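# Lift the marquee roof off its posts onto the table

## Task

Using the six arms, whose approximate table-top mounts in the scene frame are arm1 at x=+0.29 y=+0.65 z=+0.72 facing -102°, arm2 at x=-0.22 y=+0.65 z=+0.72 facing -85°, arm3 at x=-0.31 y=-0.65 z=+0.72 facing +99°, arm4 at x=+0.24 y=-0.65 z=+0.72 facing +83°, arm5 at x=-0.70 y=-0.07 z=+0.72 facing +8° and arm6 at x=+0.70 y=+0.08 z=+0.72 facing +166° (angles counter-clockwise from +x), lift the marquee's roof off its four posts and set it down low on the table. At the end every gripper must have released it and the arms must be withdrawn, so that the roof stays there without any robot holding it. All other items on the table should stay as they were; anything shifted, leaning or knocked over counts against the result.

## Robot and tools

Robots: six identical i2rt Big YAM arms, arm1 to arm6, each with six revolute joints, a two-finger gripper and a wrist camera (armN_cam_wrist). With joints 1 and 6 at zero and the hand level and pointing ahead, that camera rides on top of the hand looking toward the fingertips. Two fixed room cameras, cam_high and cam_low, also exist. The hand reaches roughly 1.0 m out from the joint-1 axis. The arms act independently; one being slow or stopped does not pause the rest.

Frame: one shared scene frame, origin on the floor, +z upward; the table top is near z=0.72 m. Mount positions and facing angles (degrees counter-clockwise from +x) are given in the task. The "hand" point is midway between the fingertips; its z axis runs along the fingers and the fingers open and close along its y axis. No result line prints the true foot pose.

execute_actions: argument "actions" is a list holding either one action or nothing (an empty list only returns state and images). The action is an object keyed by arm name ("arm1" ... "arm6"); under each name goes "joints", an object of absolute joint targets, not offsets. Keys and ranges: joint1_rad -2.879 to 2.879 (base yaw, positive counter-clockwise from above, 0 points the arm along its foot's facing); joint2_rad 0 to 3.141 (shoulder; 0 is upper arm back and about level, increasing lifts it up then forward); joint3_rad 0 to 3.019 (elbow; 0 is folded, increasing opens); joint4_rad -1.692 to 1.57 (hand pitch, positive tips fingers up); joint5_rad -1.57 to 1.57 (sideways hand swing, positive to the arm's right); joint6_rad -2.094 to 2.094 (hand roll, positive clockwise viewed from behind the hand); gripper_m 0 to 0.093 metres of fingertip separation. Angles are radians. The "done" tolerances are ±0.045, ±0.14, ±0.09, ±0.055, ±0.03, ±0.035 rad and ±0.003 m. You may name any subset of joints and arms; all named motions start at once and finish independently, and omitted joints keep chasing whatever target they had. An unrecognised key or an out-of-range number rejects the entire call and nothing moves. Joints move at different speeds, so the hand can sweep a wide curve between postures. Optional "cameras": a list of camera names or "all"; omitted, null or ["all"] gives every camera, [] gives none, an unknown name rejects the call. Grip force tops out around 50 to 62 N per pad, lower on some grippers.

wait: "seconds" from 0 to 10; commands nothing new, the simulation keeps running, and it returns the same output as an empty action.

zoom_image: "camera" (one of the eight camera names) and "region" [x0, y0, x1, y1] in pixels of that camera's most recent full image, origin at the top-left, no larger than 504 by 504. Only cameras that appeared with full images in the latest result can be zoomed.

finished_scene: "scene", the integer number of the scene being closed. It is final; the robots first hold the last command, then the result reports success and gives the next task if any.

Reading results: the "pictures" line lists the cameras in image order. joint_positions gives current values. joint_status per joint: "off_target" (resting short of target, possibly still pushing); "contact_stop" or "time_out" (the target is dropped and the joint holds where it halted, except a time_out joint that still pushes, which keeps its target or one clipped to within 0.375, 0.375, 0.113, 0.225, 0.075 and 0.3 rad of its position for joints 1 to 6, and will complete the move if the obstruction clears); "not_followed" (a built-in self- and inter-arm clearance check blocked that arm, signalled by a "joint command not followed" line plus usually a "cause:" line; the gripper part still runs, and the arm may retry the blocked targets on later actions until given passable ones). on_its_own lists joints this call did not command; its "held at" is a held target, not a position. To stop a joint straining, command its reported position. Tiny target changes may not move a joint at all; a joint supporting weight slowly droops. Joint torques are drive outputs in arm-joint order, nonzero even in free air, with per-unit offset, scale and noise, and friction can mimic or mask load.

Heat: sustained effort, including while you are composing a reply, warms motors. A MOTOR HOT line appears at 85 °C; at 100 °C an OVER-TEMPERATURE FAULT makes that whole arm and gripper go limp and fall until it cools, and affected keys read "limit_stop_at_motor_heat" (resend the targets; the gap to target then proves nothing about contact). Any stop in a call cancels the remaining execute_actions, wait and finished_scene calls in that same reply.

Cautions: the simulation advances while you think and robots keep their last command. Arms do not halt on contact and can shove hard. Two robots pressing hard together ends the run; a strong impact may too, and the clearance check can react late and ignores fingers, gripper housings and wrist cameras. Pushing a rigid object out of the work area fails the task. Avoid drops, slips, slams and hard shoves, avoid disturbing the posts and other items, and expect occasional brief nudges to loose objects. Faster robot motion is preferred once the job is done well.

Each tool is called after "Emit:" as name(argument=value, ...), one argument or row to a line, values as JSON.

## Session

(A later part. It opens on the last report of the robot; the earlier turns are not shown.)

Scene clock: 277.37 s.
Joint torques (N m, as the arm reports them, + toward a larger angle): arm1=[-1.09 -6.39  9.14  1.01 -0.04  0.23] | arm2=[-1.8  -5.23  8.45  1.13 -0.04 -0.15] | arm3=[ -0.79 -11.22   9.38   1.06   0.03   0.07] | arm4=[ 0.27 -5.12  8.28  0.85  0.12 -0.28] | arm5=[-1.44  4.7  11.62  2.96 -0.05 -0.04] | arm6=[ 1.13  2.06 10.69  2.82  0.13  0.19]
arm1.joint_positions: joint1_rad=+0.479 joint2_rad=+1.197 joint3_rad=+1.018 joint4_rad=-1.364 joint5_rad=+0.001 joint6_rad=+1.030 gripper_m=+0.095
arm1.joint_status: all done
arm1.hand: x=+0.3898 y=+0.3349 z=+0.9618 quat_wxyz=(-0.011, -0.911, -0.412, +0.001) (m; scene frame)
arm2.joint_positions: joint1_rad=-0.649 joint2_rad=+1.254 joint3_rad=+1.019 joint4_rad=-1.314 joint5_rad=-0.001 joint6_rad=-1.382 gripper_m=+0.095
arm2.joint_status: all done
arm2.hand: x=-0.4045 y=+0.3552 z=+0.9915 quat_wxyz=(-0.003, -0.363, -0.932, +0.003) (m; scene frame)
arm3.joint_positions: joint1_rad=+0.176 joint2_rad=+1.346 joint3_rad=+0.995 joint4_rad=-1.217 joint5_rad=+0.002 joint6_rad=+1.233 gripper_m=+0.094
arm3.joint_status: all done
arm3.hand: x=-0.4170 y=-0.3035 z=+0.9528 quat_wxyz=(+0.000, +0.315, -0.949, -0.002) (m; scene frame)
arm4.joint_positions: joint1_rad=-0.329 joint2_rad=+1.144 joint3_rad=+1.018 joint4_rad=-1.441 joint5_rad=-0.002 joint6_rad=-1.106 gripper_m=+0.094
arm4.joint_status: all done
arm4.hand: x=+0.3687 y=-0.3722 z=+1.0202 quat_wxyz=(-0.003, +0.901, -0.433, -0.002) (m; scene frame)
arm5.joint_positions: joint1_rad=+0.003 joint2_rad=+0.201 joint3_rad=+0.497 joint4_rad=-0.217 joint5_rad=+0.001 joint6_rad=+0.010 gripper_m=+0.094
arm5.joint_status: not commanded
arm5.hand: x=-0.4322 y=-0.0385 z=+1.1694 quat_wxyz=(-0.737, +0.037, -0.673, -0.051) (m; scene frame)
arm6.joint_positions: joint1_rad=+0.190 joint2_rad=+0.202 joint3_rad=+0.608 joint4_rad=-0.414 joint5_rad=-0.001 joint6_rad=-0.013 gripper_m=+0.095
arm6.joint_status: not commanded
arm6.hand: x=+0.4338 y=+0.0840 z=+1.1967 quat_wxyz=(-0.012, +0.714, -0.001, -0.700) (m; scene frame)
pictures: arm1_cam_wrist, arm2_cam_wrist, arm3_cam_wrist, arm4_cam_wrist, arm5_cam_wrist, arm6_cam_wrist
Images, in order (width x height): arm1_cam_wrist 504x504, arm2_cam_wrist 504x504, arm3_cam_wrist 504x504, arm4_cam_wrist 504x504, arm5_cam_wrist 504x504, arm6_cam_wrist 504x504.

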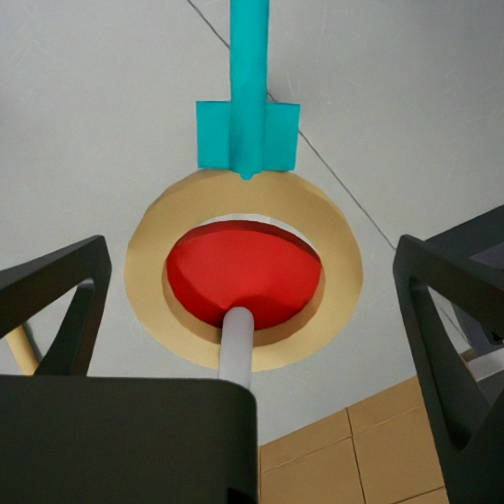

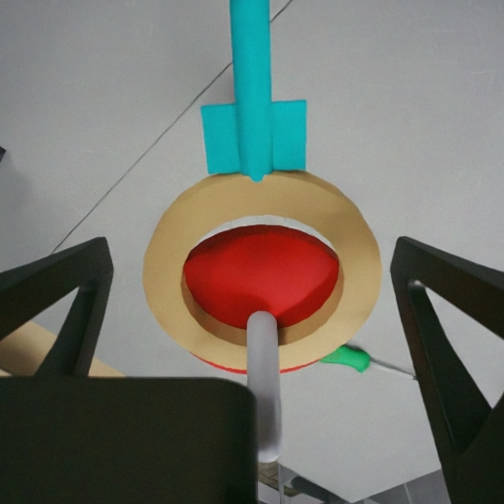

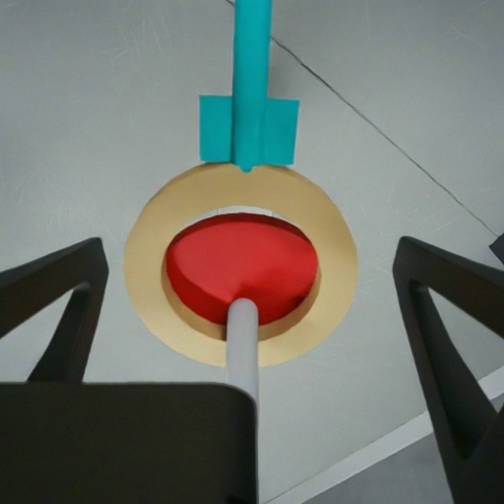

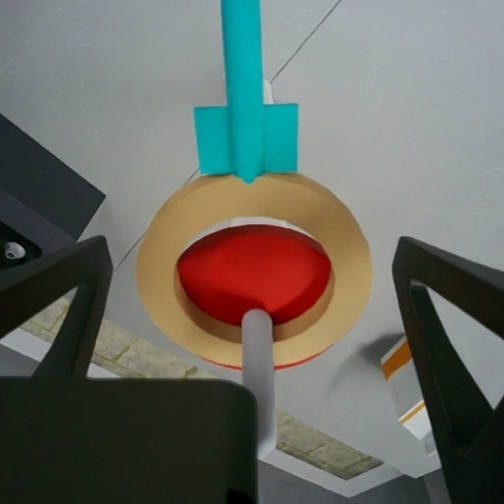

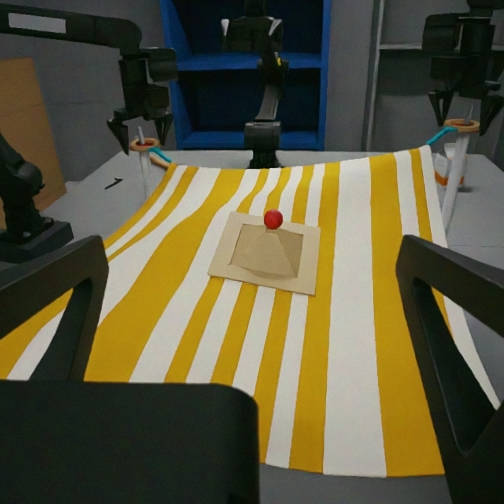

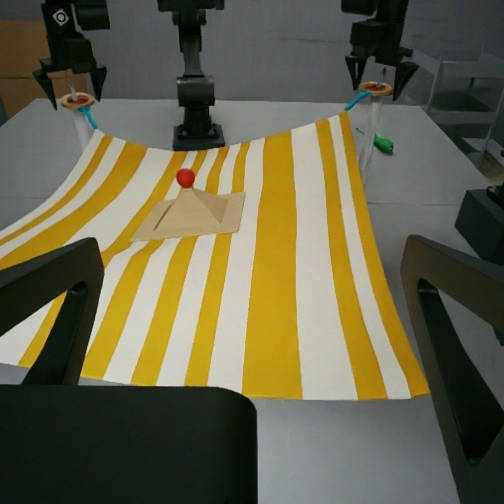

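Emit:
execute_actions(
  actions=[
    {"arm1":{"joints":{"gripper_m":0.05}},"arm2":{"joints":{"gripper_m":0.05}},"arm3":{"joints":{"gripper_m":0.05}},"arm4":{"joints":{"gripper_m":0.05}}},
  ],
  cameras=["arm1_cam_wrist","arm2_cam_wrist","arm3_cam_wrist","arm4_cam_wrist"],
)

Scene clock: 288.50 s.
Joint torques (N m, as the arm reports them, + toward a larger angle): arm1=[-1.09 -6.11  9.17  0.86  0.    0.21] | arm2=[-1.74 -5.51  8.57  1.02 -0.05 -0.13] | arm3=[ -0.96 -11.46   9.09   1.08   0.03   0.07] | arm4=[ 0.25 -5.48  8.28  0.79  0.12 -0.27] | arm5=[-1.05  4.98 11.53  2.8  -0.02 -0.05] | arm6=[ 1.04  2.05 10.7   2.83  0.13  0.19]
arm1.joint_positions: joint1_rad=+0.479 joint2_rad=+1.197 joint3_rad=+1.018 joint4_rad=-1.361 joint5_rad=+0.001 joint6_rad=+1.031 gripper_m=+0.068
arm1.joint_status: gripper_m off_target (ended at +0.068, target +0.050)
arm1.hand: x=+0.3901 y=+0.3343 z=+0.9619 quat_wxyz=(-0.013, -0.911, -0.412, +0.001) (m; scene frame)
arm2.joint_positions: joint1_rad=-0.649 joint2_rad=+1.254 joint3_rad=+1.019 joint4_rad=-1.312 joint5_rad=-0.001 joint6_rad=-1.382 gripper_m=+0.068
arm2.joint_status: gripper_m off_target (ended at +0.068, target +0.050)
arm2.hand: x=-0.4048 y=+0.3547 z=+0.9915 quat_wxyz=(-0.003, -0.363, -0.932, +0.004) (m; scene frame)
arm3.joint_positions: joint1_rad=+0.176 joint2_rad=+1.346 joint3_rad=+0.995 joint4_rad=-1.217 joint5_rad=+0.002 joint6_rad=+1.233 gripper_m=+0.067
arm3.joint_status: gripper_m off_target (ended at +0.067, target +0.050)
arm3.hand: x=-0.4170 y=-0.3035 z=+0.9528 quat_wxyz=(+0.000, +0.315, -0.949, -0.002) (m; scene frame)
arm4.joint_positions: joint1_rad=-0.329 joint2_rad=+1.144 joint3_rad=+1.018 joint4_rad=-1.441 joint5_rad=-0.001 joint6_rad=-1.106 gripper_m=+0.068
arm4.joint_status: gripper_m off_target (ended at +0.068, target +0.050)
arm4.hand: x=+0.3688 y=-0.3722 z=+1.0202 quat_wxyz=(-0.003, +0.901, -0.433, -0.002) (m; scene frame)
arm5.joint_positions: joint1_rad=+0.003 joint2_rad=+0.201 joint3_rad=+0.497 joint4_rad=-0.217 joint5_rad=+0.001 joint6_rad=+0.010 gripper_m=+0.094
arm5.joint_status: not commanded
arm5.hand: x=-0.4322 y=-0.0385 z=+1.1694 quat_wxyz=(-0.737, +0.037, -0.673, -0.051) (m; scene frame)
arm6.joint_positions: joint1_rad=+0.190 joint2_rad=+0.202 joint3_rad=+0.608 joint4_rad=-0.414 joint5_rad=-0.001 joint6_rad=-0.013 gripper_m=+0.095
arm6.joint_status: not commanded
arm6.hand: x=+0.4338 y=+0.0840 z=+1.1967 quat_wxyz=(-0.012, +0.714, -0.001, -0.700) (m; scene frame)
pictures: arm1_cam_wrist, arm2_cam_wrist, arm3_cam_wrist, arm4_cam_wrist
Images, in order (width x height): arm1_cam_wrist 504x504, arm2_cam_wrist 504x504, arm3_cam_wrist 504x504, arm4_cam_wrist 504x504.

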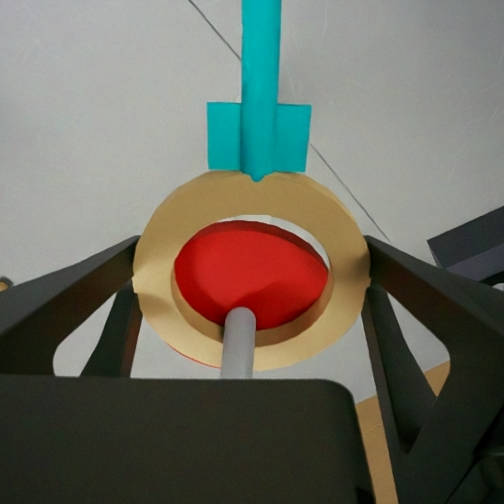

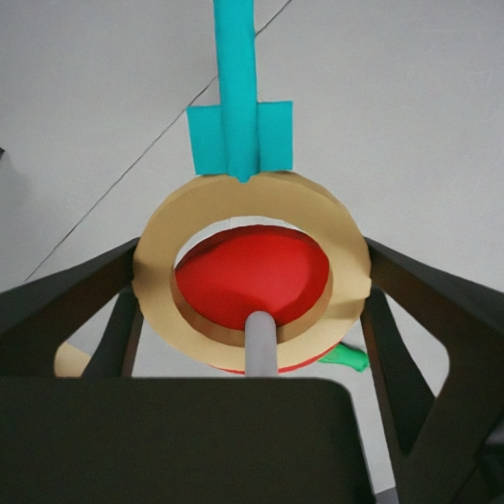

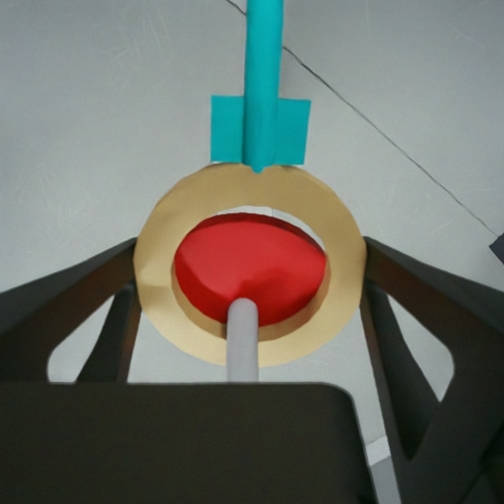

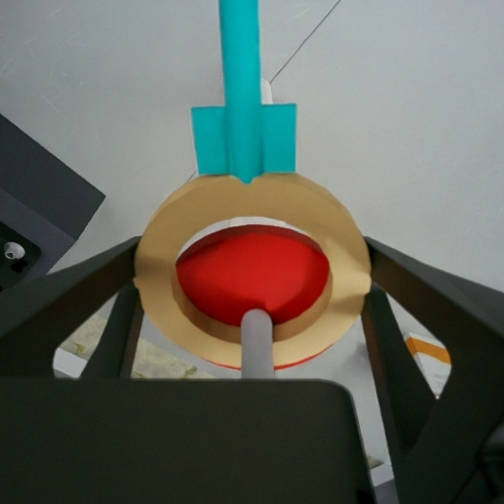

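Emit:
execute_actions(
  actions=[
    {"arm1":{"joints":{"joint1_rad":0.543,"joint2_rad":1.16,"joint3_rad":1.105,"joint4_rad":-1.468}},"arm2":{"joints":{"joint1_rad":-0.715,"joint2_rad":1.23,"joint3_rad":1.115,"joint4_rad":-1.40}},"arm3":{"joints":{"joint1_rad":0.238,"joint2_rad":1.30,"joint3_rad":1.085,"joint4_rad":-1.305}},"arm4":{"joints":{"joint1_rad":-0.398,"joint2_rad":1.112,"joint3_rad":1.10,"joint4_rad":-1.53}}},
  ],
  cameras=["arm1_cam_wrist","arm2_cam_wrist","arm3_cam_wrist","arm4_cam_wrist"],
)

Scene clock: 307.17 s.
Joint torques (N m, as the arm reports them, + toward a larger angle): arm1=[ 0.65 -6.96 12.89 -0.33 -0.17  0.16] | arm2=[-4.59 -6.73 13.55 -0.1   0.55 -0.06] | arm3=[  0.5  -11.68  14.56  -0.32  -0.09   0.04] | arm4=[-1.97 -6.7  11.03 -0.88  0.53 -0.27] | arm5=[-1.3   4.28 11.64  2.84  0.   -0.08] | arm6=[ 1.11  2.06 10.69  2.83  0.13  0.19]
arm1.joint_positions: joint1_rad=+0.532 joint2_rad=+1.171 joint3_rad=+1.055 joint4_rad=-1.451 joint5_rad=+0.005 joint6_rad=+1.036 gripper_m=+0.068
arm1.joint_status: all done
arm1.hand: x=+0.4013 y=+0.3519 z=+0.9835 quat_wxyz=(+0.001, -0.901, -0.434, +0.002) (m; scene frame)
arm2.joint_positions: joint1_rad=-0.689 joint2_rad=+1.249 joint3_rad=+1.062 joint4_rad=-1.387 joint5_rad=-0.015 joint6_rad=-1.389 gripper_m=+0.068
arm2.joint_status: all done
arm2.hand: x=-0.4118 y=+0.3644 z=+1.0094 quat_wxyz=(-0.013, -0.378, -0.926, -0.007) (m; scene frame)
arm3.joint_positions: joint1_rad=+0.230 joint2_rad=+1.306 joint3_rad=+1.030 joint4_rad=-1.288 joint5_rad=+0.004 joint6_rad=+1.235 gripper_m=+0.067
arm3.joint_status: all done
arm3.hand: x=-0.4331 y=-0.3146 z=+0.9791 quat_wxyz=(-0.002, +0.339, -0.941, -0.004) (m; scene frame)
arm4.joint_positions: joint1_rad=-0.377 joint2_rad=+1.122 joint3_rad=+1.058 joint4_rad=-1.505 joint5_rad=-0.014 joint6_rad=-1.108 gripper_m=+0.068
arm4.joint_status: all done
arm4.hand: x=+0.3770 y=-0.3834 z=+1.0415 quat_wxyz=(-0.002, +0.891, -0.454, -0.009) (m; scene frame)
arm5.joint_positions: joint1_rad=+0.003 joint2_rad=+0.201 joint3_rad=+0.497 joint4_rad=-0.217 joint5_rad=+0.001 joint6_rad=+0.010 gripper_m=+0.094
arm5.joint_status: not commanded
arm5.hand: x=-0.4322 y=-0.0385 z=+1.1694 quat_wxyz=(-0.737, +0.037, -0.673, -0.051) (m; scene frame)
arm6.joint_positions: joint1_rad=+0.190 joint2_rad=+0.202 joint3_rad=+0.608 joint4_rad=-0.414 joint5_rad=-0.001 joint6_rad=-0.013 gripper_m=+0.095
arm6.joint_status: not commanded
arm6.hand: x=+0.4338 y=+0.0840 z=+1.1967 quat_wxyz=(-0.012, +0.714, -0.001, -0.700) (m; scene frame)
pictures: arm1_cam_wrist, arm2_cam_wrist, arm3_cam_wrist, arm4_cam_wrist
Images, in order (width x height): arm1_cam_wrist 504x504, arm2_cam_wrist 504x504, arm3_cam_wrist 504x504, arm4_cam_wrist 504x504.

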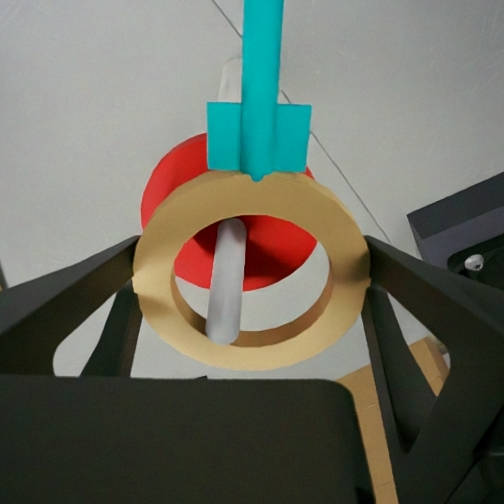

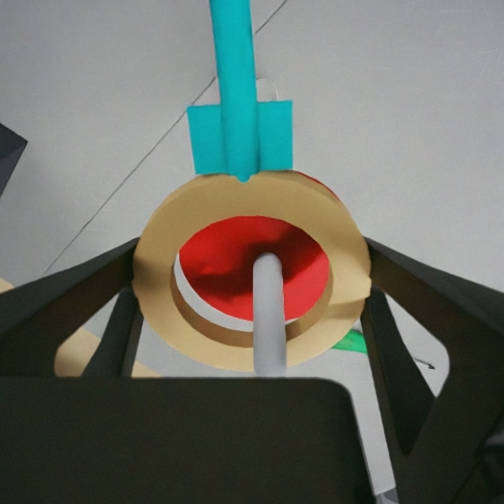

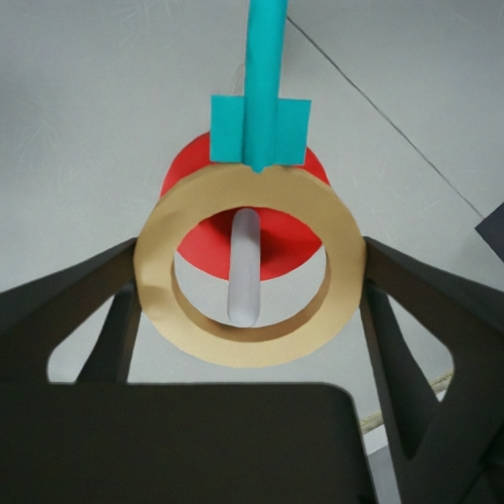

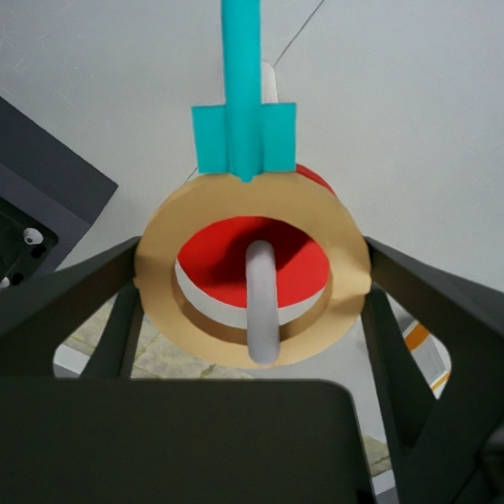

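Emit:
execute_actions(
  actions=[
    {"arm1":{"joints":{"joint3_rad":1.235,"joint4_rad":-1.59}},"arm2":{"joints":{"joint1_rad":-0.735,"joint3_rad":1.25,"joint4_rad":-1.53}},"arm3":{"joints":{"joint2_rad":1.27,"joint3_rad":1.205,"joint4_rad":-1.455}},"arm4":{"joints":{"joint1_rad":-0.415,"joint3_rad":1.23,"joint4_rad":-1.655}}},
  ],
  cameras=["arm1_cam_wrist","arm2_cam_wrist","arm3_cam_wrist","arm4_cam_wrist","cam_low"],
)

Scene clock: 320.30 s.
Joint torques (N m, as the arm reports them, + toward a larger angle): arm1=[ 0.55 -6.51 12.37 -0.27 -0.17  0.18] | arm2=[-5.23 -6.71 13.16  0.03  0.54 -0.06] | arm3=[  0.48 -10.45  14.26  -0.26  -0.08   0.04] | arm4=[-2.88 -6.71 10.34 -0.69  0.55 -0.25] | arm5=[-1.16  4.26 11.45  3.01 -0.04 -0.06] | arm6=[ 1.1   2.07 10.71  2.82  0.13  0.19]
arm1.joint_positions: joint1_rad=+0.532 joint2_rad=+1.168 joint3_rad=+1.194 joint4_rad=-1.575 joint5_rad=+0.006 joint6_rad=+1.036 gripper_m=+0.068
arm1.joint_status: all done
arm1.hand: x=+0.4033 y=+0.3460 z=+1.0372 quat_wxyz=(-0.008, -0.901, -0.434, +0.003) (m; scene frame)
arm2.joint_positions: joint1_rad=-0.700 joint2_rad=+1.243 joint3_rad=+1.204 joint4_rad=-1.518 joint5_rad=-0.015 joint6_rad=-1.389 gripper_m=+0.068
arm2.joint_status: all done
arm2.hand: x=-0.4206 y=+0.3595 z=+1.0649 quat_wxyz=(-0.011, -0.384, -0.923, +0.001) (m; scene frame)
arm3.joint_positions: joint1_rad=+0.230 joint2_rad=+1.270 joint3_rad=+1.156 joint4_rad=-1.439 joint5_rad=+0.004 joint6_rad=+1.235 gripper_m=+0.067
arm3.joint_status: all done
arm3.hand: x=-0.4334 y=-0.3137 z=+1.0385 quat_wxyz=(-0.001, +0.339, -0.941, -0.010) (m; scene frame)
arm4.joint_positions: joint1_rad=-0.384 joint2_rad=+1.120 joint3_rad=+1.196 joint4_rad=-1.630 joint5_rad=-0.014 joint6_rad=-1.108 gripper_m=+0.068
arm4.joint_status: all done
arm4.hand: x=+0.3803 y=-0.3823 z=+1.0950 quat_wxyz=(-0.010, +0.889, -0.457, -0.009) (m; scene frame)
arm5.joint_positions: joint1_rad=+0.003 joint2_rad=+0.201 joint3_rad=+0.497 joint4_rad=-0.217 joint5_rad=+0.001 joint6_rad=+0.010 gripper_m=+0.094
arm5.joint_status: not commanded
arm5.hand: x=-0.4322 y=-0.0385 z=+1.1694 quat_wxyz=(-0.737, +0.037, -0.673, -0.051) (m; scene frame)
arm6.joint_positions: joint1_rad=+0.190 joint2_rad=+0.202 joint3_rad=+0.608 joint4_rad=-0.414 joint5_rad=-0.001 joint6_rad=-0.013 gripper_m=+0.095
arm6.joint_status: not commanded
arm6.hand: x=+0.4338 y=+0.0840 z=+1.1967 quat_wxyz=(-0.012, +0.714, -0.001, -0.700) (m; scene frame)
pictures: arm1_cam_wrist, arm2_cam_wrist, arm3_cam_wrist, arm4_cam_wrist, cam_low
Images, in order (width x height): arm1_cam_wrist 504x504, arm2_cam_wrist 504x504, arm3_cam_wrist 504x504, arm4_cam_wrist 504x504, cam_low 504x504.

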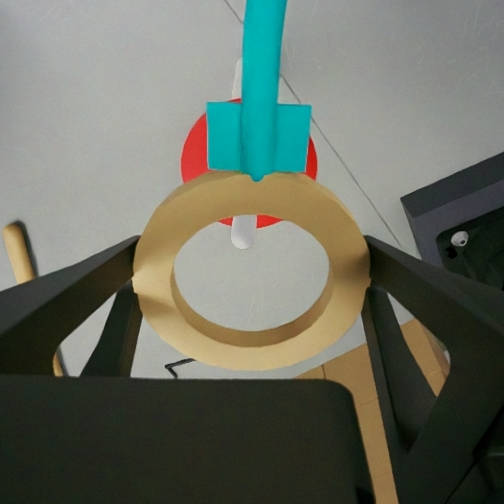

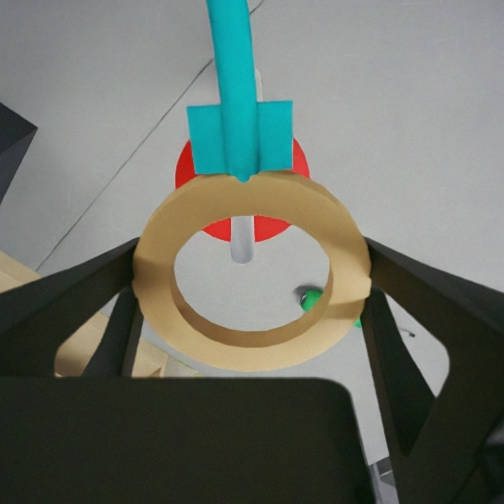

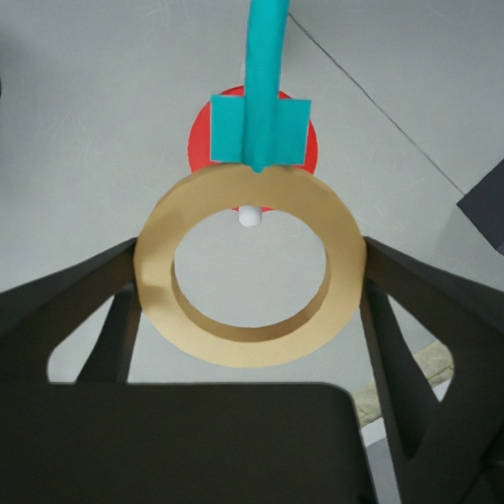

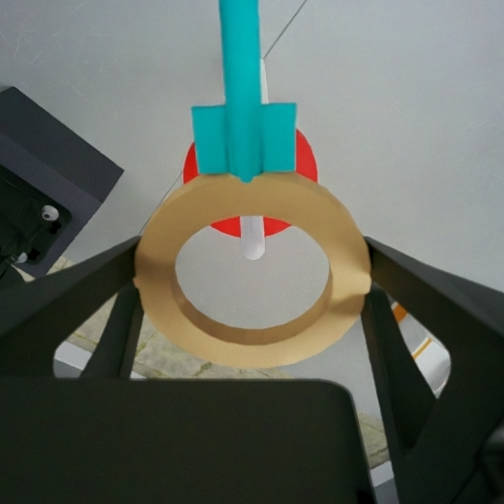

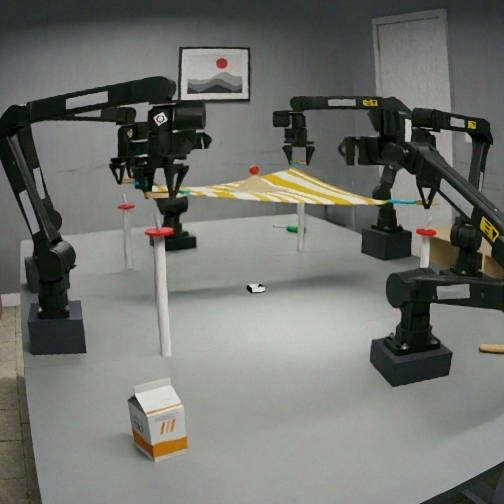

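Emit:
zoom_image(
  camera="cam_low",
  region=[216, 260, 296, 310],
)

Region (216, 260, 296, 310) of cam_low's 504x504 image, scaled by 6.300, with more detail than that image has; it fills the top 315 rows of this view, and the rest is white.

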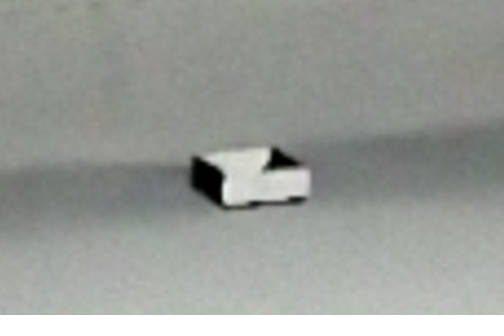

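Emit:
execute_actions(
  actions=[
    {"arm1":{"joints":{"joint1_rad":0.07,"joint6_rad":0.4}},"arm2":{"joints":{"joint1_rad":-0.205,"joint6_rad":-0.7}},"arm3":{"joints":{"joint1_rad":-0.205,"joint6_rad":0.55}},"arm4":{"joints":{"joint1_rad":0.185,"joint6_rad":-0.4}}},
  ],
  cameras=[],
)

Emit:
execute_actions(
  actions=[
    {"arm1":{"joints":{"joint2_rad":1.21,"joint3_rad":0.805,"joint4_rad":-1.15,"joint6_rad":0.0}},"arm2":{"joints":{"joint2_rad":1.21,"joint3_rad":0.664,"joint4_rad":-1.01,"joint6_rad":-0.1}},"arm3":{"joints":{"joint2_rad":1.315,"joint3_rad":0.755,"joint4_rad":-0.995,"joint6_rad":0.0}},"arm4":{"joints":{"joint2_rad":1.205,"joint3_rad":0.67,"joint4_rad":-1.02,"joint6_rad":0.0}}},
  ],
  cameras=["cam_high","cam_low"],
)

Scene clock: 366.67 s.
Joint torques (N m, as the arm reports them, + toward a larger angle): arm1=[-0.41 -6.82 12.51 -0.14 -0.09  0.02] | arm2=[-2.51 -7.06 13.24  0.08  0.06  0.04] | arm3=[ -0.19 -10.32  14.36  -0.25   0.    -0.07] | arm4=[-0.37 -6.71 10.55 -0.51  0.23  0.03] | arm5=[-1.35  4.82 11.45  2.98 -0.02 -0.05] | arm6=[ 1.08  2.05 10.67  2.83  0.14  0.18]
arm1.joint_positions: joint1_rad=+0.074 joint2_rad=+1.168 joint3_rad=+1.194 joint4_rad=-1.577 joint5_rad=+0.001 joint6_rad=+0.410 gripper_m=+0.068
arm1.joint_status: all done
arm1.hand: x=+0.2585 y=+0.3275 z=+1.0371 quat_wxyz=(-0.005, -0.861, -0.508, +0.005) (m; scene frame)
arm2.joint_positions: joint1_rad=-0.207 joint2_rad=+1.243 joint3_rad=+1.204 joint4_rad=-1.518 joint5_rad=-0.003 joint6_rad=-0.709 gripper_m=+0.068
arm2.joint_status: all done
arm2.hand: x=-0.2627 y=+0.3008 z=+1.0665 quat_wxyz=(-0.008, -0.468, -0.883, -0.002) (m; scene frame)
arm3.joint_positions: joint1_rad=-0.206 joint2_rad=+1.270 joint3_rad=+1.156 joint4_rad=-1.439 joint5_rad=+0.001 joint6_rad=+0.558 gripper_m=+0.067
arm3.joint_status: all done
arm3.hand: x=-0.2802 y=-0.2929 z=+1.0383 quat_wxyz=(-0.005, +0.450, -0.893, -0.008) (m; scene frame)
arm4.joint_positions: joint1_rad=+0.179 joint2_rad=+1.120 joint3_rad=+1.196 joint4_rad=-1.636 joint5_rad=-0.004 joint6_rad=-0.415 gripper_m=+0.068
arm4.joint_status: all done
arm4.hand: x=+0.2170 y=-0.3505 z=+1.0953 quat_wxyz=(-0.004, +0.858, -0.514, -0.006) (m; scene frame)
arm5.joint_positions: joint1_rad=+0.003 joint2_rad=+0.201 joint3_rad=+0.497 joint4_rad=-0.217 joint5_rad=+0.001 joint6_rad=+0.010 gripper_m=+0.094
arm5.joint_status: not commanded
arm5.hand: x=-0.4322 y=-0.0385 z=+1.1694 quat_wxyz=(-0.737, +0.037, -0.673, -0.051) (m; scene frame)
arm6.joint_positions: joint1_rad=+0.190 joint2_rad=+0.202 joint3_rad=+0.608 joint4_rad=-0.414 joint5_rad=-0.001 joint6_rad=-0.013 gripper_m=+0.095
arm6.joint_status: not commanded
arm6.hand: x=+0.4338 y=+0.0840 z=+1.1967 quat_wxyz=(-0.012, +0.714, -0.001, -0.700) (m; scene frame)
pictures: none
No camera images: the call's "cameras" was empty. Leave "cameras" out to get every camera's image.

Scene clock: 368.27 s.
Joint torques (N m, as the arm reports them, + toward a larger angle): arm1=[-0.56 -6.37  8.38  0.87 -0.11  0.05] | arm2=[-2.41 -4.59  7.46  1.17  0.12  0.05] | arm3=[-0.1  -9.65  8.49  1.05 -0.06 -0.09] | arm4=[-0.5  -6.35  7.21  0.77  0.26  0.03] | arm5=[-1.68  4.6  11.51  2.9  -0.04 -0.04] | arm6=[ 1.06  2.02 10.69  2.82  0.13  0.19]
arm1.joint_positions: joint1_rad=+0.074 joint2_rad=+1.217 joint3_rad=+0.800 joint4_rad=-1.162 joint5_rad=+0.001 joint6_rad=+0.010 gripper_m=+0.068
arm1.joint_status: all done
arm1.hand: x=+0.2605 y=+0.3496 z=+0.8764 quat_wxyz=(+0.005, -0.743, -0.669, -0.004) (m; scene frame)
arm2.joint_positions: joint1_rad=-0.207 joint2_rad=+1.212 joint3_rad=+0.669 joint4_rad=-1.022 joint5_rad=-0.003 joint6_rad=-0.108 gripper_m=+0.068
arm2.joint_status: all done
arm2.hand: x=-0.2524 y=+0.3704 z=+0.8828 quat_wxyz=(-0.004, -0.709, -0.706, -0.007) (m; scene frame)
arm3.joint_positions: joint1_rad=-0.206 joint2_rad=+1.318 joint3_rad=+0.759 joint4_rad=-1.012 joint5_rad=+0.001 joint6_rad=+0.008 gripper_m=+0.067
arm3.joint_status: all done
arm3.hand: x=-0.2839 y=-0.3347 z=+0.8804 quat_wxyz=(+0.000, +0.675, -0.738, +0.000) (m; scene frame)
arm4.joint_positions: joint1_rad=+0.179 joint2_rad=+1.209 joint3_rad=+0.667 joint4_rad=-1.037 joint5_rad=-0.003 joint6_rad=-0.014 gripper_m=+0.068
arm4.joint_status: all done
arm4.hand: x=+0.2186 y=-0.3745 z=+0.8769 quat_wxyz=(+0.003, +0.739, -0.674, +0.000) (m; scene frame)
arm5.joint_positions: joint1_rad=+0.003 joint2_rad=+0.201 joint3_rad=+0.497 joint4_rad=-0.217 joint5_rad=+0.001 joint6_rad=+0.010 gripper_m=+0.094
arm5.joint_status: not commanded
arm5.hand: x=-0.4322 y=-0.0385 z=+1.1694 quat_wxyz=(-0.737, +0.037, -0.673, -0.051) (m; scene frame)
arm6.joint_positions: joint1_rad=+0.190 joint2_rad=+0.202 joint3_rad=+0.608 joint4_rad=-0.414 joint5_rad=-0.001 joint6_rad=-0.013 gripper_m=+0.095
arm6.joint_status: not commanded
arm6.hand: x=+0.4338 y=+0.0840 z=+1.1967 quat_wxyz=(-0.012, +0.714, -0.001, -0.700) (m; scene frame)
pictures: cam_high, cam_low
Images, in order (width x height): cam_high 504x504, cam_low 504x504.

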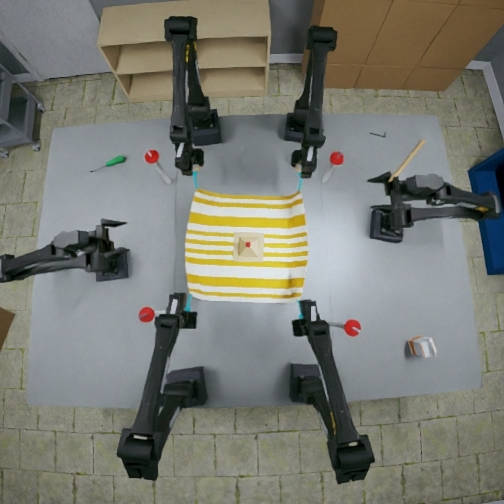

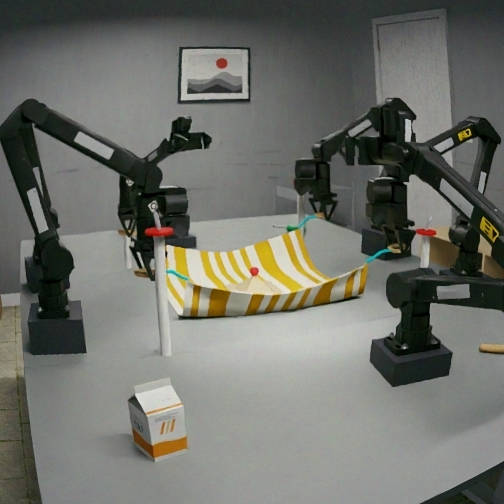

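Emit:
execute_actions(
  actions=[
    {"arm1":{"joints":{"joint2_rad":1.495,"joint3_rad":0.612,"joint4_rad":-0.668}},"arm2":{"joints":{"joint2_rad":1.60,"joint3_rad":0.508,"joint4_rad":-0.47}},"arm3":{"joints":{"joint2_rad":1.664,"joint3_rad":0.612,"joint4_rad":-0.503}},"arm4":{"joints":{"joint2_rad":1.578,"joint3_rad":0.514,"joint4_rad":-0.484}}},
  ],
  cameras=["arm1_cam_wrist","arm4_cam_wrist","arm5_cam_wrist","arm6_cam_wrist","cam_low"],
)

Scene clock: 375.50 s.
Joint torques (N m, as the arm reports them, + toward a larger angle): arm1=[-0.56 -8.36  5.68  0.92 -0.1   0.  ] | arm2=[-2.43 -5.38  4.19  1.22  0.12  0.03] | arm3=[  0.05 -12.15   5.28   1.14  -0.06  -0.09] | arm4=[ 0.05 -7.85  4.15  0.86  0.2   0.01] | arm5=[-1.3   4.46 11.56  2.87 -0.04 -0.07] | arm6=[ 1.09  2.07 10.68  2.82  0.14  0.19]
arm1.joint_positions: joint1_rad=+0.074 joint2_rad=+1.508 joint3_rad=+0.608 joint4_rad=-0.682 joint5_rad=+0.001 joint6_rad=+0.009 gripper_m=+0.068
arm1.joint_status: all done
arm1.hand: x=+0.2606 y=+0.3513 z=+0.7353 quat_wxyz=(+0.006, -0.743, -0.669, -0.006) (m; scene frame)
arm2.joint_positions: joint1_rad=-0.207 joint2_rad=+1.590 joint3_rad=+0.510 joint4_rad=-0.483 joint5_rad=-0.003 joint6_rad=-0.108 gripper_m=+0.068
arm2.joint_status: all done
arm2.hand: x=-0.2502 y=+0.3738 z=+0.7423 quat_wxyz=(-0.005, -0.709, -0.705, -0.006) (m; scene frame)
arm3.joint_positions: joint1_rad=-0.206 joint2_rad=+1.670 joint3_rad=+0.614 joint4_rad=-0.521 joint5_rad=+0.001 joint6_rad=+0.007 gripper_m=+0.067
arm3.joint_status: all done
arm3.hand: x=-0.2843 y=-0.3374 z=+0.7372 quat_wxyz=(+0.002, +0.675, -0.737, +0.002) (m; scene frame)
arm4.joint_positions: joint1_rad=+0.179 joint2_rad=+1.573 joint3_rad=+0.513 joint4_rad=-0.502 joint5_rad=-0.002 joint6_rad=-0.013 gripper_m=+0.068
arm4.joint_status: all done
arm4.hand: x=+0.2183 y=-0.3711 z=+0.7412 quat_wxyz=(-0.003, +0.738, -0.674, -0.006) (m; scene frame)
arm5.joint_positions: joint1_rad=+0.003 joint2_rad=+0.201 joint3_rad=+0.497 joint4_rad=-0.217 joint5_rad=+0.001 joint6_rad=+0.010 gripper_m=+0.094
arm5.joint_status: not commanded
arm5.hand: x=-0.4322 y=-0.0385 z=+1.1694 quat_wxyz=(-0.737, +0.037, -0.673, -0.051) (m; scene frame)
arm6.joint_positions: joint1_rad=+0.190 joint2_rad=+0.202 joint3_rad=+0.608 joint4_rad=-0.414 joint5_rad=-0.001 joint6_rad=-0.013 gripper_m=+0.095
arm6.joint_status: not commanded
arm6.hand: x=+0.4338 y=+0.0840 z=+1.1967 quat_wxyz=(-0.012, +0.714, -0.001, -0.700) (m; scene frame)
pictures: arm1_cam_wrist, arm4_cam_wrist, arm5_cam_wrist, arm6_cam_wrist, cam_low
Images, in order (width x height): arm1_cam_wrist 504x504, arm4_cam_wrist 504x504, arm5_cam_wrist 504x504, arm6_cam_wrist 504x504, cam_low 504x504.

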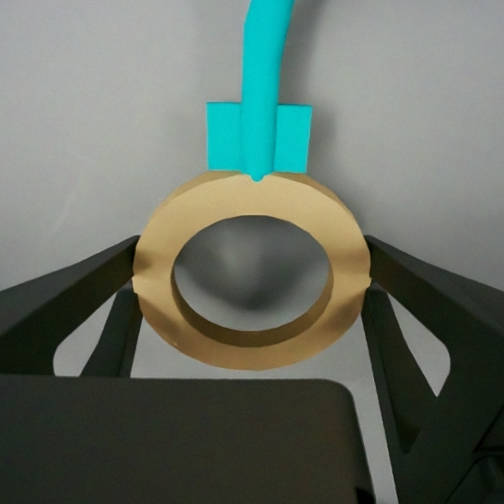

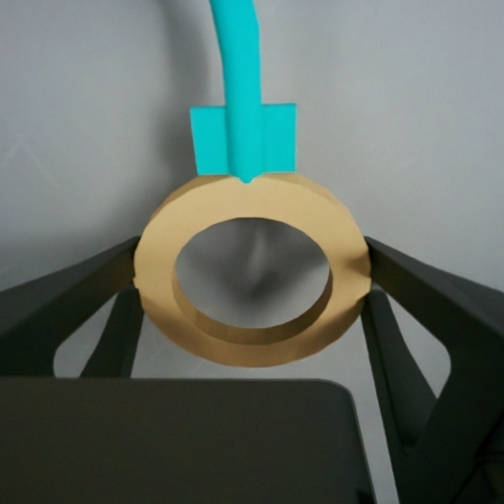

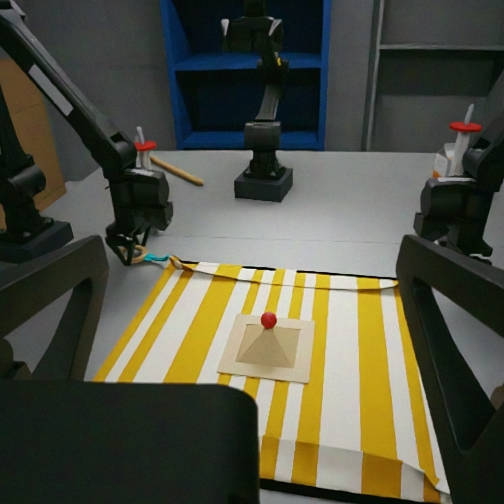

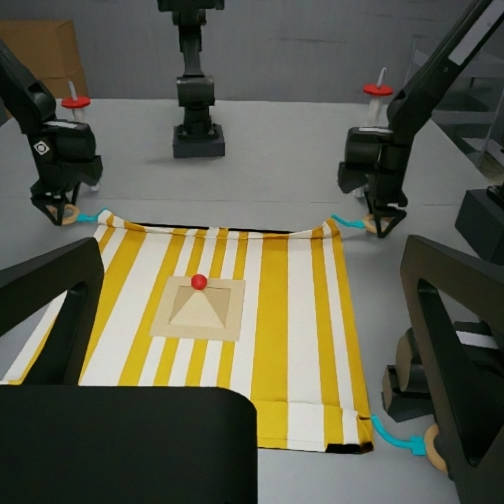

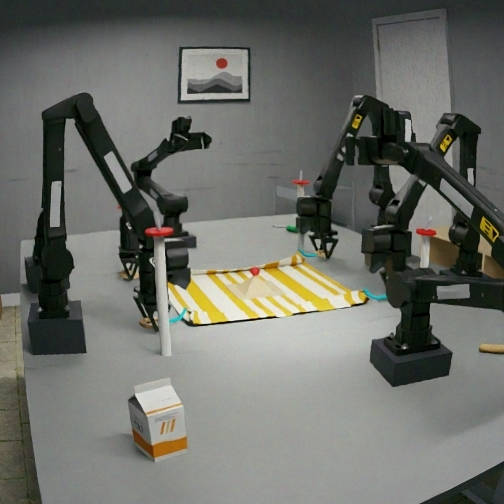

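Emit:
execute_actions(
  actions=[
    {"arm1":{"joints":{"joint2_rad":1.535,"joint4_rad":-0.63}},"arm2":{"joints":{"joint2_rad":1.662,"joint4_rad":-0.41}},"arm3":{"joints":{"joint2_rad":1.705,"joint4_rad":-0.46}},"arm4":{"joints":{"joint2_rad":1.638,"joint4_rad":-0.43}}},
  ],
  cameras=[],
)

Emit:
execute_actions(
  actions=[
    {"arm1":{"joints":{"gripper_m":0.093}},"arm2":{"joints":{"gripper_m":0.093}},"arm3":{"joints":{"gripper_m":0.093}},"arm4":{"joints":{"gripper_m":0.093}}},
  ],
  cameras=[],
)

Emit:
execute_actions(
  actions=[
    {"arm1":{"joints":{"joint2_rad":1.1,"joint3_rad":0.75,"joint4_rad":-1.15}},"arm2":{"joints":{"joint2_rad":1.15,"joint3_rad":0.68,"joint4_rad":-1.0}},"arm3":{"joints":{"joint2_rad":1.2,"joint3_rad":0.75,"joint4_rad":-1.0}},"arm4":{"joints":{"joint2_rad":1.15,"joint3_rad":0.68,"joint4_rad":-1.0}},"arm5":{"joints":{"joint4_rad":-1.2}},"arm6":{"joints":{"joint4_rad":-1.3}}},
  ],
  cameras=["cam_high","cam_low"],
)

Scene clock: 387.40 s.
Joint torques (N m, as the arm reports them, + toward a larger angle): arm1=[-0.66 -6.36  5.61  1.04 -0.07  0.04] | arm2=[-2.54 -4.99  3.82  1.26  0.    0.02] | arm3=[  0.04 -10.92   5.     1.06  -0.05  -0.09] | arm4=[-0.39 -6.38  3.86  0.87  0.16  0.03] | arm5=[-1.31  4.82 11.66  2.9  -0.02 -0.05] | arm6=[ 1.14  2.05 10.68  2.83  0.13  0.18]
arm1.joint_positions: joint1_rad=+0.074 joint2_rad=+1.524 joint3_rad=+0.608 joint4_rad=-0.644 joint5_rad=+0.000 joint6_rad=+0.008 gripper_m=+0.068
arm1.joint_status: all done
arm1.hand: x=+0.2602 y=+0.3447 z=+0.7307 quat_wxyz=(-0.001, -0.743, -0.670, +0.002) (m; scene frame)
arm2.joint_positions: joint1_rad=-0.207 joint2_rad=+1.640 joint3_rad=+0.510 joint4_rad=-0.423 joint5_rad=+0.000 joint6_rad=-0.106 gripper_m=+0.068
arm2.joint_status: all done
arm2.hand: x=-0.2509 y=+0.3700 z=+0.7293 quat_wxyz=(-0.007, -0.710, -0.705, -0.002) (m; scene frame)
arm3.joint_positions: joint1_rad=-0.206 joint2_rad=+1.694 joint3_rad=+0.614 joint4_rad=-0.477 joint5_rad=+0.001 joint6_rad=+0.007 gripper_m=+0.067
arm3.joint_status: all done
arm3.hand: x=-0.2839 y=-0.3317 z=+0.7302 quat_wxyz=(-0.005, +0.675, -0.737, -0.005) (m; scene frame)
arm4.joint_positions: joint1_rad=+0.180 joint2_rad=+1.616 joint3_rad=+0.514 joint4_rad=-0.450 joint5_rad=-0.001 joint6_rad=-0.012 gripper_m=+0.068
arm4.joint_status: all done
arm4.hand: x=+0.2181 y=-0.3664 z=+0.7305 quat_wxyz=(-0.007, +0.738, -0.675, -0.009) (m; scene frame)
arm5.joint_positions: joint1_rad=+0.003 joint2_rad=+0.201 joint3_rad=+0.497 joint4_rad=-0.217 joint5_rad=+0.001 joint6_rad=+0.010 gripper_m=+0.094
arm5.joint_status: not commanded
arm5.hand: x=-0.4322 y=-0.0385 z=+1.1694 quat_wxyz=(-0.737, +0.037, -0.673, -0.051) (m; scene frame)
arm6.joint_positions: joint1_rad=+0.190 joint2_rad=+0.202 joint3_rad=+0.608 joint4_rad=-0.414 joint5_rad=-0.001 joint6_rad=-0.013 gripper_m=+0.095
arm6.joint_status: not commanded
arm6.hand: x=+0.4338 y=+0.0840 z=+1.1967 quat_wxyz=(-0.012, +0.714, -0.001, -0.700) (m; scene frame)
pictures: none
No camera images: the call's "cameras" was empty. Leave "cameras" out to get every camera's image.

Scene clock: 387.97 s.
Joint torques (N m, as the arm reports them, + toward a larger angle): arm1=[-0.7  -6.78  5.61  0.97 -0.04  0.04] | arm2=[-2.46 -5.09  3.83  1.28 -0.03  0.  ] | arm3=[ -0.25 -10.76   4.9    1.11  -0.07  -0.1 ] | arm4=[-0.38 -6.59  3.81  0.84  0.16  0.01] | arm5=[-1.4   5.09 11.63  2.73 -0.02 -0.07] | arm6=[ 1.15  2.04 10.69  2.83  0.13  0.19]
arm1.joint_positions: joint1_rad=+0.074 joint2_rad=+1.524 joint3_rad=+0.608 joint4_rad=-0.643 joint5_rad=+0.000 joint6_rad=+0.008 gripper_m=+0.093
arm1.joint_status: all done
arm1.hand: x=+0.2601 y=+0.3445 z=+0.7307 quat_wxyz=(-0.002, -0.743, -0.670, +0.002) (m; scene frame)
arm2.joint_positions: joint1_rad=-0.207 joint2_rad=+1.640 joint3_rad=+0.510 joint4_rad=-0.423 joint5_rad=+0.001 joint6_rad=-0.106 gripper_m=+0.093
arm2.joint_status: all done
arm2.hand: x=-0.2511 y=+0.3699 z=+0.7294 quat_wxyz=(-0.007, -0.710, -0.705, -0.002) (m; scene frame)
arm3.joint_positions: joint1_rad=-0.206 joint2_rad=+1.694 joint3_rad=+0.614 joint4_rad=-0.477 joint5_rad=+0.001 joint6_rad=+0.007 gripper_m=+0.093
arm3.joint_status: all done
arm3.hand: x=-0.2839 y=-0.3317 z=+0.7302 quat_wxyz=(-0.005, +0.675, -0.737, -0.005) (m; scene frame)
arm4.joint_positions: joint1_rad=+0.180 joint2_rad=+1.615 joint3_rad=+0.514 joint4_rad=-0.450 joint5_rad=-0.001 joint6_rad=-0.012 gripper_m=+0.093
arm4.joint_status: all done
arm4.hand: x=+0.2181 y=-0.3662 z=+0.7306 quat_wxyz=(-0.007, +0.738, -0.675, -0.009) (m; scene frame)
arm5.joint_positions: joint1_rad=+0.003 joint2_rad=+0.201 joint3_rad=+0.497 joint4_rad=-0.217 joint5_rad=+0.001 joint6_rad=+0.010 gripper_m=+0.094
arm5.joint_status: not commanded
arm5.hand: x=-0.4322 y=-0.0385 z=+1.1694 quat_wxyz=(-0.737, +0.037, -0.673, -0.051) (m; scene frame)
arm6.joint_positions: joint1_rad=+0.190 joint2_rad=+0.202 joint3_rad=+0.608 joint4_rad=-0.414 joint5_rad=-0.001 joint6_rad=-0.013 gripper_m=+0.095
arm6.joint_status: not commanded
arm6.hand: x=+0.4338 y=+0.0840 z=+1.1967 quat_wxyz=(-0.012, +0.714, -0.001, -0.700) (m; scene frame)
pictures: none
No camera images: the call's "cameras" was empty. Leave "cameras" out to get every camera's image.

Scene clock: 389.50 s.
Joint torques (N m, as the arm reports them, + toward a larger angle): arm1=[-0.58 -4.35 10.38  0.02 -0.06  0.02] | arm2=[-2.49 -3.89  9.82  0.29 -0.03  0.01] | arm3=[-0.04 -8.07 11.51 -0.03 -0.06 -0.09] | arm4=[-0.42 -4.62  7.97 -0.23  0.19 -0.02] | arm5=[-1.62  5.   11.25  1.22 -0.05 -0.04] | arm6=[ 1.14  2.65 10.18  1.3   0.12  0.19]
arm1.joint_positions: joint1_rad=+0.074 joint2_rad=+1.094 joint3_rad=+0.725 joint4_rad=-1.138 joint5_rad=+0.000 joint6_rad=+0.008 gripper_m=+0.093
arm1.joint_status: all done
arm1.hand: x=+0.2627 y=+0.3705 z=+0.8829 quat_wxyz=(-0.019, -0.742, -0.669, +0.022) (m; scene frame)
arm2.joint_positions: joint1_rad=-0.207 joint2_rad=+1.150 joint3_rad=+0.663 joint4_rad=-0.989 joint5_rad=+0.001 joint6_rad=-0.106 gripper_m=+0.093
arm2.joint_status: all done
arm2.hand: x=-0.2543 y=+0.3612 z=+0.8974 quat_wxyz=(-0.031, -0.709, -0.704, +0.029) (m; scene frame)
arm3.joint_positions: joint1_rad=-0.206 joint2_rad=+1.192 joint3_rad=+0.723 joint4_rad=-0.984 joint5_rad=+0.001 joint6_rad=+0.007 gripper_m=+0.093
arm3.joint_status: all done
arm3.hand: x=-0.2840 y=-0.3365 z=+0.9056 quat_wxyz=(-0.043, +0.674, -0.736, -0.041) (m; scene frame)
arm4.joint_positions: joint1_rad=+0.180 joint2_rad=+1.144 joint3_rad=+0.670 joint4_rad=-0.983 joint5_rad=-0.001 joint6_rad=-0.012 gripper_m=+0.093
arm4.joint_status: all done
arm4.hand: x=+0.2176 y=-0.3567 z=+0.8957 quat_wxyz=(-0.039, +0.737, -0.673, -0.043) (m; scene frame)
arm5.joint_positions: joint1_rad=+0.003 joint2_rad=+0.201 joint3_rad=+0.497 joint4_rad=-1.187 joint5_rad=+0.001 joint6_rad=+0.010 gripper_m=+0.094
arm5.joint_status: all done
arm5.hand: x=-0.5196 y=-0.0487 z=+0.9577 quat_wxyz=(-0.339, +0.054, -0.939, -0.025) (m; scene frame)
arm6.joint_positions: joint1_rad=+0.190 joint2_rad=+0.202 joint3_rad=+0.608 joint4_rad=-1.292 joint5_rad=-0.001 joint6_rad=-0.013 gripper_m=+0.095
arm6.joint_status: all done
arm6.hand: x=+0.5265 y=+0.0828 z=+1.0094 quat_wxyz=(-0.006, +0.944, -0.002, -0.330) (m; scene frame)
pictures: cam_high, cam_low
Images, in order (width x height): cam_high 504x504, cam_low 504x504.

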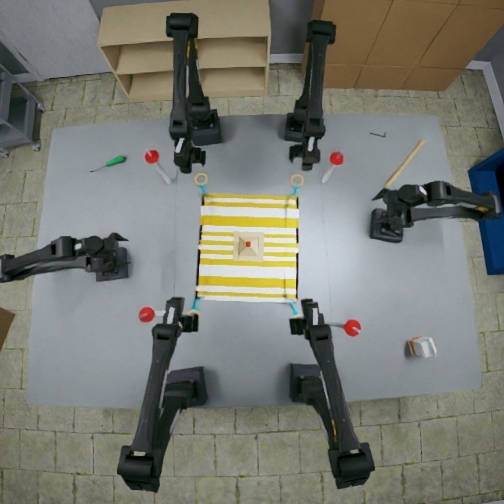

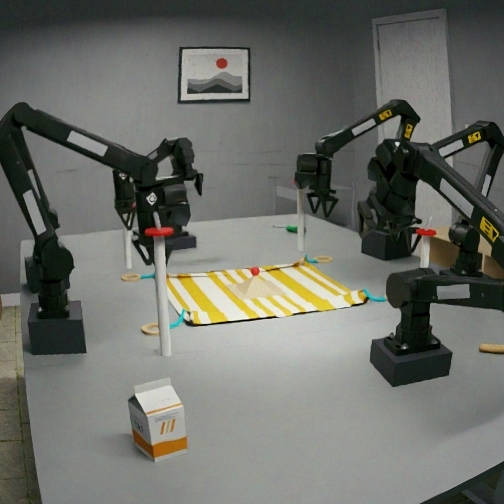

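Emit:
finished_scene(
  scene=1,
)

The scene is finished: the task was done.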